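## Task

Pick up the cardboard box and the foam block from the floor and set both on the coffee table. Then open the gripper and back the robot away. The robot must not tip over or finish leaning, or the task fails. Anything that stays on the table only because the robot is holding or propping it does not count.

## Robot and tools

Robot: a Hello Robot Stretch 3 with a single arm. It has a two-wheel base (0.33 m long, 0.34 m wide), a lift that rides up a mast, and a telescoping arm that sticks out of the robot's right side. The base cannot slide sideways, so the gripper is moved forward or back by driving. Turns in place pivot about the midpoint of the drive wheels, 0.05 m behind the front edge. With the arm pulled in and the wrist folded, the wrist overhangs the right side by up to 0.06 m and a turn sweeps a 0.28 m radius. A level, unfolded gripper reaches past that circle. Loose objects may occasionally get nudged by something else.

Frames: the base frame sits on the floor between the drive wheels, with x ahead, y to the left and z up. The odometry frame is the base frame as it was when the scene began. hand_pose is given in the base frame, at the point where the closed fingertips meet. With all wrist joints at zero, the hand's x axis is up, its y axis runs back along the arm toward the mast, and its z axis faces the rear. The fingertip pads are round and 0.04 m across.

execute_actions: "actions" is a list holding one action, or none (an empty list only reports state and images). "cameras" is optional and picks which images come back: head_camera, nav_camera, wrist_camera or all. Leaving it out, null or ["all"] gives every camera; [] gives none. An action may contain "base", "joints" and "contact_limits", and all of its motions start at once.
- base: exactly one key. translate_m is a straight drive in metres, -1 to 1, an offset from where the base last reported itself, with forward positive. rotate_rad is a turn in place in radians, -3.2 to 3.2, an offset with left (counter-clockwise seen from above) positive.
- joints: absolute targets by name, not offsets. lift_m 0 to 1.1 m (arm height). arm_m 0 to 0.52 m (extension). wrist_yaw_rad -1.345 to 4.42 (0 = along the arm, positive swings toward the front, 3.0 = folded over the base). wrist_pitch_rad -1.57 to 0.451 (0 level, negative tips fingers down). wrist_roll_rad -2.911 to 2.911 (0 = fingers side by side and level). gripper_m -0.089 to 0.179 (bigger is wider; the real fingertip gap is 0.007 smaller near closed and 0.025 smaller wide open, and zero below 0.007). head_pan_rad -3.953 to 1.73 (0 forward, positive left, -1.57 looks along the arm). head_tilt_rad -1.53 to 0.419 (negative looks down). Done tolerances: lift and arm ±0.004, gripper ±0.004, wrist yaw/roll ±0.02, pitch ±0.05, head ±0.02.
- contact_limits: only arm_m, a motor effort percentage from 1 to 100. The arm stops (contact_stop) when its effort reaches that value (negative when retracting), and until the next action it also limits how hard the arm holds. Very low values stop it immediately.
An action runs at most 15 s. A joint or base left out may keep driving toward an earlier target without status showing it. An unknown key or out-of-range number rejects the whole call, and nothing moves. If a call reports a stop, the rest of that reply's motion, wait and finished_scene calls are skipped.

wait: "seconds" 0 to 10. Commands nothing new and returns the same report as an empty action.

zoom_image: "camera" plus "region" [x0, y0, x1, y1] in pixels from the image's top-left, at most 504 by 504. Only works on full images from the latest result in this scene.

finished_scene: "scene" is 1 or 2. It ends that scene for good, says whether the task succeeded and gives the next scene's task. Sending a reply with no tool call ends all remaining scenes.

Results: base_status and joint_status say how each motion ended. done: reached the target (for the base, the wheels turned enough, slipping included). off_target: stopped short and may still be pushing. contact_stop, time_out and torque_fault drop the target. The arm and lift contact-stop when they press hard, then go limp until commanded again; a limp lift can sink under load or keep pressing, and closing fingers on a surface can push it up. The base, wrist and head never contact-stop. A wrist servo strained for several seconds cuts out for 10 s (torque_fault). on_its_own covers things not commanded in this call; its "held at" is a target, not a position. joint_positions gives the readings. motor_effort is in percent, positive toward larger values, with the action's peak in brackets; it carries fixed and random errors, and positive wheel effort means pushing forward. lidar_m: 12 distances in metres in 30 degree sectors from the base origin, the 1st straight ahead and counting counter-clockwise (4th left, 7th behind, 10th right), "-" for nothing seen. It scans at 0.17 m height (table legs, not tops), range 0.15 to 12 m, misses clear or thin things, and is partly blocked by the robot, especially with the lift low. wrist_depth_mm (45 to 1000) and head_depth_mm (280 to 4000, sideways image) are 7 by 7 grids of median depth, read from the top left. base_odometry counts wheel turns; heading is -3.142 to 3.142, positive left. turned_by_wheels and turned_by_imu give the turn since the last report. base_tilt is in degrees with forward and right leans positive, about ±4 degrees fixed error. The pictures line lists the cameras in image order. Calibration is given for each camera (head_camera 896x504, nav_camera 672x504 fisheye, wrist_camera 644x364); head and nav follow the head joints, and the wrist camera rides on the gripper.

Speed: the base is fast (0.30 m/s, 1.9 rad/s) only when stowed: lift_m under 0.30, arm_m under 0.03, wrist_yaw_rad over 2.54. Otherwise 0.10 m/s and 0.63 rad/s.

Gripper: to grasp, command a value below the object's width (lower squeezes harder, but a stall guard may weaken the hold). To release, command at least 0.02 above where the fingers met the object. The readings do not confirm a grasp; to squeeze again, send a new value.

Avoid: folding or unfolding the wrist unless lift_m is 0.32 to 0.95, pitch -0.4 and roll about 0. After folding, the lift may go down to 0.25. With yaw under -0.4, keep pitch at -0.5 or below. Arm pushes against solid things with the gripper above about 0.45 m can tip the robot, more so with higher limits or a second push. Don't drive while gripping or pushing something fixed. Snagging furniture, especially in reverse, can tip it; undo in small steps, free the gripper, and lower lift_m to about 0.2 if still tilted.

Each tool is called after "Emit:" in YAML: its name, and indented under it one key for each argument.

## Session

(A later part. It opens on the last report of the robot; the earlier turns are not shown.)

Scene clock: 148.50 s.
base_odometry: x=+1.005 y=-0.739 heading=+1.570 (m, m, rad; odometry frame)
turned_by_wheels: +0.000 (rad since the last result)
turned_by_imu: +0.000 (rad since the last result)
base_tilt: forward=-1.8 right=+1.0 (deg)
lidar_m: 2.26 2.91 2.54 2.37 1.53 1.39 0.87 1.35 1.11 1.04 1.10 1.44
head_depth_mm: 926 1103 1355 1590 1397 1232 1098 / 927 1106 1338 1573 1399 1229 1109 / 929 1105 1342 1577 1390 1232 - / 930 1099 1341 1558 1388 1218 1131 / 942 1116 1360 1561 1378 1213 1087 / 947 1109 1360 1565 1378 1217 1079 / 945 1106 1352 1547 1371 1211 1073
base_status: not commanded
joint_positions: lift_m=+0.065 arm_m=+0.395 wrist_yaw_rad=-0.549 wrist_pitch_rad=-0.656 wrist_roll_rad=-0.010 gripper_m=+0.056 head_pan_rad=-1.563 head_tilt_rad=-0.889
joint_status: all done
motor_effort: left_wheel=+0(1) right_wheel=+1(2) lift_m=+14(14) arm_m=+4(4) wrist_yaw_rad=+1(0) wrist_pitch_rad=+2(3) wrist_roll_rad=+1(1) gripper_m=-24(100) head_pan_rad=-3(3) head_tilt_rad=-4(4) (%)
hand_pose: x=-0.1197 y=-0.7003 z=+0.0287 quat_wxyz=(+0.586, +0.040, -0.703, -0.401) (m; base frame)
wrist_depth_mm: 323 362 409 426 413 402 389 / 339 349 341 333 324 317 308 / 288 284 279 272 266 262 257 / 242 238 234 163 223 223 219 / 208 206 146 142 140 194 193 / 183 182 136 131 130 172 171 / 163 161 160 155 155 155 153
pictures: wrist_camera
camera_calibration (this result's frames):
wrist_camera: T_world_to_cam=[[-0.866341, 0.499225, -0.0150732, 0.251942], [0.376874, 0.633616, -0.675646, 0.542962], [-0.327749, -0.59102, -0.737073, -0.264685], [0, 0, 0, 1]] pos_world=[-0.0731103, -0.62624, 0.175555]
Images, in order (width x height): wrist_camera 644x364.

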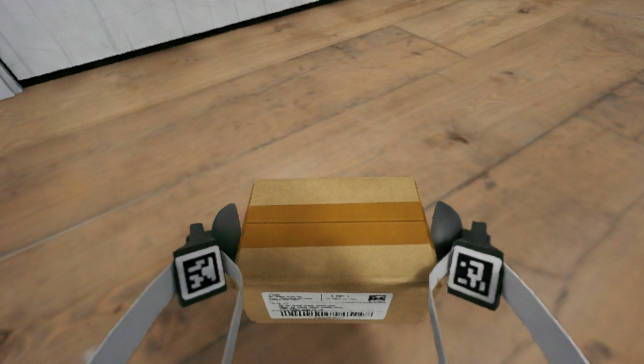

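Emit:
execute_actions:
  actions:
    - {"joints":{"lift_m":0.34,"arm_m":0.0,"wrist_yaw_rad":0.3,"wrist_pitch_rad":-0.4},"base":{"translate_m":0.35}}
  cameras: []

Emit:
execute_actions:
  actions:
    - {"joints":{"wrist_yaw_rad":2.65},"base":{"translate_m":0.15}}
  cameras: []

Emit:
execute_actions:
  actions:
    - {"joints":{"lift_m":0.29},"base":{"translate_m":0.76}}
  cameras: []

Emit:
execute_actions:
  actions:
    - {"joints":{"lift_m":0.6},"base":{"translate_m":0.3}}
  cameras: []

Emit:
execute_actions:
  actions:
    - {"joints":{"wrist_yaw_rad":0.0,"arm_m":0.27}}
  cameras: ["head_camera","wrist_camera"]

Scene clock: 160.63 s.
base_odometry: x=+1.005 y=-0.389 heading=+1.570 (m, m, rad; odometry frame)
turned_by_wheels: +0.000 (rad since the last result)
turned_by_imu: +0.001 (rad since the last result)
base_tilt: forward=-1.9 right=+1.0 (deg)
lidar_m: 1.92 2.55 2.85 2.40 2.51 1.76 1.22 1.55 1.08 1.05 1.08 1.13
head_depth_mm: 902 1085 1316 1557 1399 1225 1104 / 930 1093 1316 1551 1398 1226 1113 / 926 1096 1338 1584 1388 1226 - / 929 1103 1340 1560 1394 1239 - / 926 1096 1338 1558 1375 1201 1087 / 925 1086 1329 1554 1387 1208 1087 / 922 1087 1325 1545 1369 1213 1080
base_status: done
joint_positions: lift_m=+0.340 arm_m=+0.000 wrist_yaw_rad=+0.300 wrist_pitch_rad=-0.430 wrist_roll_rad=-0.010 gripper_m=+0.056 head_pan_rad=-1.563 head_tilt_rad=-0.889
joint_status: all done
motor_effort: left_wheel=-2(5) right_wheel=+1(8) lift_m=+29(31) arm_m=-3(4) wrist_yaw_rad=+0(4) wrist_pitch_rad=+8(10) wrist_roll_rad=+1(0) gripper_m=-23(23) head_pan_rad=-3(2) head_tilt_rad=-3(4) (%)
hand_pose: x=+0.0443 y=-0.3583 z=+0.3496 quat_wxyz=(+0.709, +0.253, -0.657, -0.045) (m; base frame)
wrist_depth_mm: 905 873 794 756 688 659 596 / - 961 878 812 761 703 647 / - - 951 879 820 763 716 / 849 849 818 164 766 781 741 / 679 664 147 142 140 632 623 / 570 567 137 132 131 535 532 / 488 481 475 457 461 460 460
pictures: none
No camera images: the call's "cameras" was empty. Leave "cameras" out to get every camera's image.

Scene clock: 163.30 s.
base_odometry: x=+1.005 y=-0.239 heading=+1.570 (m, m, rad; odometry frame)
turned_by_wheels: +0.000 (rad since the last result)
turned_by_imu: +0.001 (rad since the last result)
base_tilt: forward=-1.8 right=+1.0 (deg)
lidar_m: 1.78 2.40 2.85 2.43 2.72 1.88 1.37 1.55 1.10 1.05 1.07 0.99
head_depth_mm: 918 1088 1319 1559 1402 1233 1096 / 922 1088 1331 1570 1396 1224 1115 / 926 1086 1317 1560 1379 1224 - / 921 1083 1329 1557 1384 1240 - / 919 1084 1332 1551 1382 1221 1085 / 920 1085 1323 1550 1365 1215 1085 / 916 1085 1324 1550 1370 1211 1073
base_status: done
joint_positions: lift_m=+0.340 arm_m=+0.000 wrist_yaw_rad=+2.648 wrist_pitch_rad=-0.430 wrist_roll_rad=-0.010 gripper_m=+0.056 head_pan_rad=-1.563 head_tilt_rad=-0.889
joint_status: all done
motor_effort: left_wheel=-1(4) right_wheel=+1(6) lift_m=+29(29) arm_m=-3(4) wrist_yaw_rad=+2(3) wrist_pitch_rad=+8(8) wrist_roll_rad=+1(0) gripper_m=-22(23) head_pan_rad=-3(3) head_tilt_rad=-4(3) (%)
hand_pose: x=+0.0844 y=+0.0510 z=+0.3496 quat_wxyz=(+0.315, +0.703, -0.021, +0.637) (m; base frame)
wrist_depth_mm: - - - - - - - / - - - - - - - / - - - - - - - / 887 845 810 163 783 776 767 / - 670 147 142 140 638 624 / - 583 137 131 131 534 530 / 478 - 492 457 459 459 459
pictures: none
No camera images: the call's "cameras" was empty. Leave "cameras" out to get every camera's image.

Scene clock: 167.87 s.
base_odometry: x=+1.006 y=+0.521 heading=+1.570 (m, m, rad; odometry frame)
turned_by_wheels: +0.000 (rad since the last result)
turned_by_imu: +0.003 (rad since the last result)
base_tilt: forward=-1.7 right=+1.0 (deg)
lidar_m: 1.59 1.63 2.14 2.46 2.76 2.51 2.12 1.52 1.05 0.94 0.45 1.05
head_depth_mm: 886 1046 1270 1554 1401 1231 1097 / 881 1043 1279 1538 1403 1220 1111 / 877 1045 1273 1539 1393 1217 - / 882 1041 1271 1543 1374 1237 - / 881 1040 1198 1377 1266 1217 1084 / 876 1037 1183 1033 946 1207 1087 / 875 1036 1179 1021 940 1205 1080
base_status: done
joint_positions: lift_m=+0.290 arm_m=+0.000 wrist_yaw_rad=+2.649 wrist_pitch_rad=-0.429 wrist_roll_rad=-0.010 gripper_m=+0.056 head_pan_rad=-1.563 head_tilt_rad=-0.889
joint_status: all done
motor_effort: left_wheel=-1(7) right_wheel=+2(10) lift_m=+14(26) arm_m=-3(3) wrist_yaw_rad=+0(2) wrist_pitch_rad=+8(8) wrist_roll_rad=+0(0) gripper_m=-23(23) head_pan_rad=-3(3) head_tilt_rad=-5(4) (%)
hand_pose: x=+0.0842 y=+0.0511 z=+0.3005 quat_wxyz=(+0.315, +0.703, -0.021, +0.637) (m; base frame)
wrist_depth_mm: - - - - - - - / - - - - - - - / - - - 940 934 909 887 / 762 751 744 163 699 703 685 / - 602 146 142 141 569 563 / - 521 133 131 131 475 472 / 429 - - 414 410 411 410
pictures: none
No camera images: the call's "cameras" was empty. Leave "cameras" out to get every camera's image.

Scene clock: 172.27 s.
base_odometry: x=+1.006 y=+0.821 heading=+1.570 (m, m, rad; odometry frame)
turned_by_wheels: +0.000 (rad since the last result)
turned_by_imu: +0.001 (rad since the last result)
base_tilt: forward=-1.7 right=+1.1 (deg)
lidar_m: 1.30 1.33 1.75 2.77 2.54 2.76 2.42 1.48 0.45 0.46 1.01 0.78
head_depth_mm: 868 1026 1251 1542 1404 1229 1101 / 868 1021 1250 1524 1395 1269 - / 870 1020 1206 1038 956 1257 - / 862 1025 1183 1031 950 - - / 867 1023 1173 1008 950 1214 1111 / 861 1015 1168 1030 948 1211 1077 / 860 1019 1168 1024 945 1206 1080
base_status: done
joint_positions: lift_m=+0.600 arm_m=+0.000 wrist_yaw_rad=+2.649 wrist_pitch_rad=-0.429 wrist_roll_rad=-0.010 gripper_m=+0.056 head_pan_rad=-1.563 head_tilt_rad=-0.889
joint_status: all done
motor_effort: left_wheel=-2(8) right_wheel=+2(10) lift_m=+29(31) arm_m=-4(3) wrist_yaw_rad=+2(2) wrist_pitch_rad=+8(8) wrist_roll_rad=+0(1) gripper_m=-23(23) head_pan_rad=-3(3) head_tilt_rad=-5(3) (%)
hand_pose: x=+0.0842 y=+0.0512 z=+0.6097 quat_wxyz=(+0.315, +0.703, -0.021, +0.637) (m; base frame)
wrist_depth_mm: - - - - - - 943 / - - - - - - - / - - - - - - - / - - - 163 - - - / - - 147 142 141 - 970 / - 902 137 131 130 820 818 / 736 739 733 711 700 705 705
pictures: none
No camera images: the call's "cameras" was empty. Leave "cameras" out to get every camera's image.

Scene clock: 175.47 s.
base_odometry: x=+1.006 y=+0.821 heading=+1.570 (m, m, rad; odometry frame)
turned_by_wheels: +0.000 (rad since the last result)
turned_by_imu: +0.001 (rad since the last result)
base_tilt: forward=-1.8 right=+1.1 (deg)
lidar_m: 1.30 1.33 1.74 2.77 2.53 2.77 2.42 1.48 0.45 0.46 1.01 0.78
head_depth_mm: 866 1021 1254 1530 1408 1227 1100 / 867 1023 1250 1528 1418 - - / 863 1020 1197 - 947 1191 1126 / 867 1024 1175 999 952 1223 1135 / 862 1017 1164 1010 944 1221 1082 / 863 1019 1167 1030 944 1205 1083 / 862 1018 1171 1029 940 1216 1078
base_status: not commanded
joint_positions: lift_m=+0.600 arm_m=+0.270 wrist_yaw_rad=+0.001 wrist_pitch_rad=-0.429 wrist_roll_rad=-0.010 gripper_m=+0.056 head_pan_rad=-1.563 head_tilt_rad=-0.889
joint_status: all done
motor_effort: left_wheel=-1(1) right_wheel=+2(2) lift_m=+29(29) arm_m=+4(3) wrist_yaw_rad=+0(1) wrist_pitch_rad=+8(8) wrist_roll_rad=+0(0) gripper_m=-23(23) head_pan_rad=-3(3) head_tilt_rad=-4(5) (%)
hand_pose: x=-0.0212 y=-0.6377 z=+0.6097 quat_wxyz=(+0.695, +0.152, -0.687, -0.150) (m; base frame)
wrist_depth_mm: 411 416 417 424 423 433 433 / 453 456 463 463 469 468 471 / 495 499 506 510 507 519 524 / 510 502 495 163 545 583 587 / 403 399 146 142 140 663 659 / 339 336 136 131 130 731 749 / 282 277 283 274 275 696 712
pictures: head_camera (sideways: a quarter turn clockwise sets it upright), wrist_camera
camera_calibration (this result's frames):
head_camera: T_world_to_cam=[[-0.0609428, 0.804836, -0.59036, 0.788259], [0.997938, 0.0610553, -0.0197806, 0.0296855], [0.0201245, -0.590348, -0.806898, 1.00942], [0, 0, 0, 1]] pos_world=[-0.00189958, -0.0403222, 1.28044]
wrist_camera: T_world_to_cam=[[-0.999507, -0.0301056, -0.00887661, -0.0293236], [-0.00972998, 0.566078, -0.824294, 0.898074], [0.0298407, -0.823801, -0.566093, -0.0122551], [0, 0, 0, 1]] pos_world=[-0.0202052, -0.519359, 0.733079]
Images, in order (width x height): head_camera 896x504, wrist_camera 644x364.

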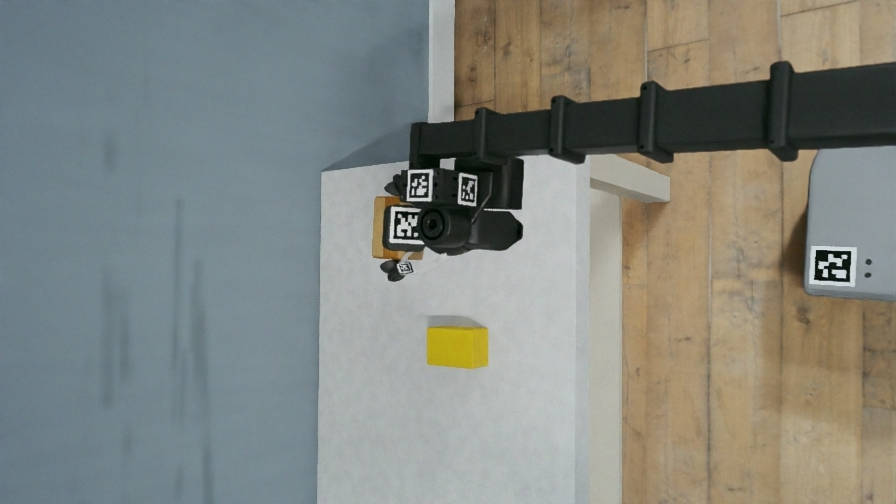

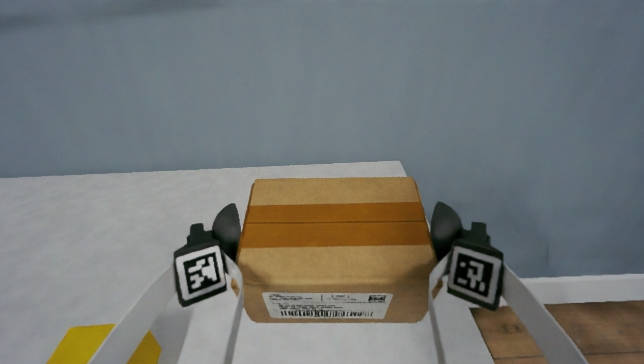

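Emit:
execute_actions:
  actions:
    - {"joints":{"wrist_pitch_rad":-0.645,"lift_m":0.52}}
  cameras: []

Emit:
execute_actions:
  actions:
    - {"joints":{"gripper_m":0.14}}
  cameras: []

Emit:
execute_actions:
  actions:
    - {"joints":{"arm_m":0.0,"lift_m":0.54}}
  cameras: ["head_camera"]

Scene clock: 180.03 s.
base_odometry: x=+1.006 y=+0.821 heading=+1.570 (m, m, rad; odometry frame)
turned_by_wheels: +0.000 (rad since the last result)
turned_by_imu: +0.001 (rad since the last result)
base_tilt: forward=-1.8 right=+1.0 (deg)
lidar_m: 1.30 1.33 1.74 2.77 2.54 2.77 2.43 1.48 0.45 0.46 1.01 0.78
head_depth_mm: 867 1030 1253 1543 1397 1236 1101 / 867 1020 1250 1538 1393 1225 1099 / 866 1022 1196 1084 1043 1203 - / 867 1024 1169 1056 1173 1221 1134 / 866 1021 1175 1009 947 1220 1086 / 861 1013 1171 1028 941 1214 1088 / 863 1017 1156 1027 940 1203 1078
base_status: not commanded
joint_positions: lift_m=+0.520 arm_m=+0.270 wrist_yaw_rad=+0.001 wrist_pitch_rad=-0.662 wrist_roll_rad=-0.010 gripper_m=+0.056 head_pan_rad=-1.563 head_tilt_rad=-0.889
joint_status: all done
motor_effort: left_wheel=-2(1) right_wheel=+2(2) lift_m=+14(23) arm_m=+3(4) wrist_yaw_rad=+0(1) wrist_pitch_rad=+5(7) wrist_roll_rad=+1(0) gripper_m=-22(23) head_pan_rad=-2(3) head_tilt_rad=-4(3) (%)
hand_pose: x=-0.0213 y=-0.6020 z=+0.4827 quat_wxyz=(+0.672, +0.231, -0.665, -0.228) (m; base frame)
wrist_depth_mm: 429 431 432 428 439 472 471 / 359 352 344 334 330 524 537 / 293 287 281 277 272 595 625 / 189 239 238 163 226 242 706 / 171 209 147 142 140 203 690 / 173 186 137 132 131 175 597 / 166 165 163 158 158 157 348
pictures: none
No camera images: the call's "cameras" was empty. Leave "cameras" out to get every camera's image.

Scene clock: 181.37 s.
base_odometry: x=+1.006 y=+0.821 heading=+1.570 (m, m, rad; odometry frame)
turned_by_wheels: +0.000 (rad since the last result)
turned_by_imu: +0.000 (rad since the last result)
base_tilt: forward=-1.8 right=+0.9 (deg)
lidar_m: 1.30 1.33 1.74 2.77 2.53 2.77 2.42 1.48 0.45 0.46 1.01 0.78
head_depth_mm: 868 1023 1254 1555 1392 1237 1100 / 867 1027 1250 1527 1391 1234 1096 / 866 1021 1198 1089 1052 1202 - / 863 1015 1174 1058 1176 1217 1131 / 863 1022 1165 1008 947 1213 1087 / 860 1014 1173 1025 943 1206 1080 / 862 1013 1161 1026 942 1203 1082
base_status: not commanded
joint_positions: lift_m=+0.520 arm_m=+0.270 wrist_yaw_rad=+0.001 wrist_pitch_rad=-0.662 wrist_roll_rad=-0.010 gripper_m=+0.140 head_pan_rad=-1.563 head_tilt_rad=-0.889
joint_status: all done
motor_effort: left_wheel=-1(1) right_wheel=+2(2) lift_m=+14(14) arm_m=+4(4) wrist_yaw_rad=-1(1) wrist_pitch_rad=+5(5) wrist_roll_rad=+1(1) gripper_m=-1(94) head_pan_rad=-2(3) head_tilt_rad=-4(4) (%)
hand_pose: x=-0.0213 y=-0.6020 z=+0.4826 quat_wxyz=(+0.672, +0.232, -0.665, -0.229) (m; base frame)
wrist_depth_mm: 435 430 425 428 439 462 470 / 360 353 343 336 329 528 539 / 292 288 283 277 270 590 621 / 188 241 238 233 230 242 717 / 172 210 155 146 148 205 699 / 172 189 142 135 137 - 622 / 167 164 162 158 157 158 542
pictures: none
No camera images: the call's "cameras" was empty. Leave "cameras" out to get every camera's image.

Scene clock: 184.57 s.
base_odometry: x=+1.006 y=+0.821 heading=+1.570 (m, m, rad; odometry frame)
turned_by_wheels: +0.000 (rad since the last result)
turned_by_imu: +0.001 (rad since the last result)
base_tilt: forward=-1.7 right=+1.0 (deg)
lidar_m: 1.30 1.33 1.75 2.77 2.53 2.77 2.43 1.49 0.45 0.46 1.01 0.78
head_depth_mm: 866 1022 1249 1538 1396 1229 1095 / 871 1027 1243 1536 1393 1254 - / 869 1027 1203 1039 958 1238 - / 870 1021 1169 1011 950 1232 - / 862 1025 1178 1008 943 1214 1087 / 862 1021 1171 1032 941 1209 1085 / 855 1015 1163 1023 945 1209 1084
base_status: not commanded
joint_positions: lift_m=+0.540 arm_m=+0.000 wrist_yaw_rad=+0.001 wrist_pitch_rad=-0.662 wrist_roll_rad=-0.010 gripper_m=+0.140 head_pan_rad=-1.563 head_tilt_rad=-0.889
joint_status: all done
motor_effort: left_wheel=-1(1) right_wheel=+2(2) lift_m=+28(30) arm_m=-3(4) wrist_yaw_rad=-1(0) wrist_pitch_rad=+5(5) wrist_roll_rad=+1(0) gripper_m=+0(0) head_pan_rad=-2(3) head_tilt_rad=-4(5) (%)
hand_pose: x=-0.0214 y=-0.3326 z=+0.5017 quat_wxyz=(+0.672, +0.231, -0.665, -0.229) (m; base frame)
wrist_depth_mm: 528 509 490 360 533 735 727 / 400 363 367 348 368 826 822 / 327 319 313 309 302 913 895 / 277 279 276 278 276 791 805 / 568 566 563 573 370 735 707 / 545 540 637 624 521 - 638 / 611 601 596 592 574 573 569
pictures: head_camera (sideways: a quarter turn clockwise sets it upright)
camera_calibration (this result's frames):
head_camera: T_world_to_cam=[[-0.0609427, 0.804838, -0.590358, 0.788256], [0.997938, 0.0610551, -0.0197805, 0.0296853], [0.0201243, -0.590346, -0.806899, 1.00942], [0, 0, 0, 1]] pos_world=[-0.00189959, -0.0403222, 1.28044]
Images, in order (width x height): head_camera 896x504.

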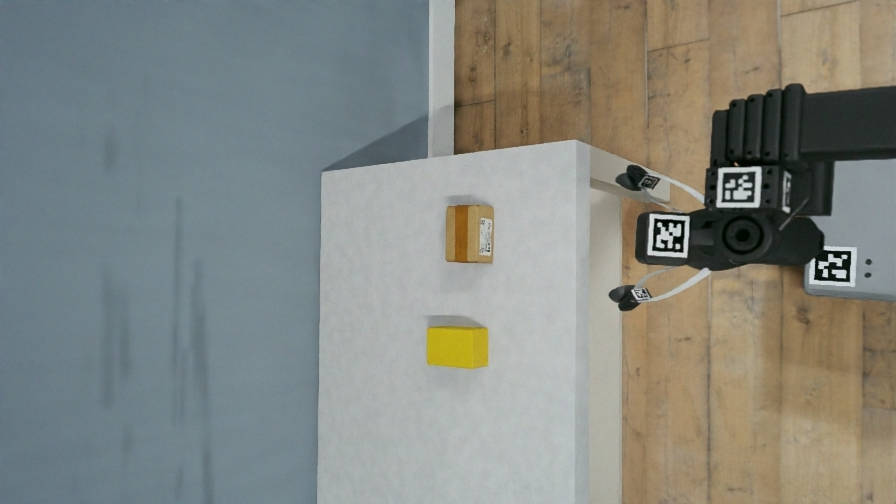

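Emit:
finished_scene:
  scene: 1

The scene is finished: the task was done.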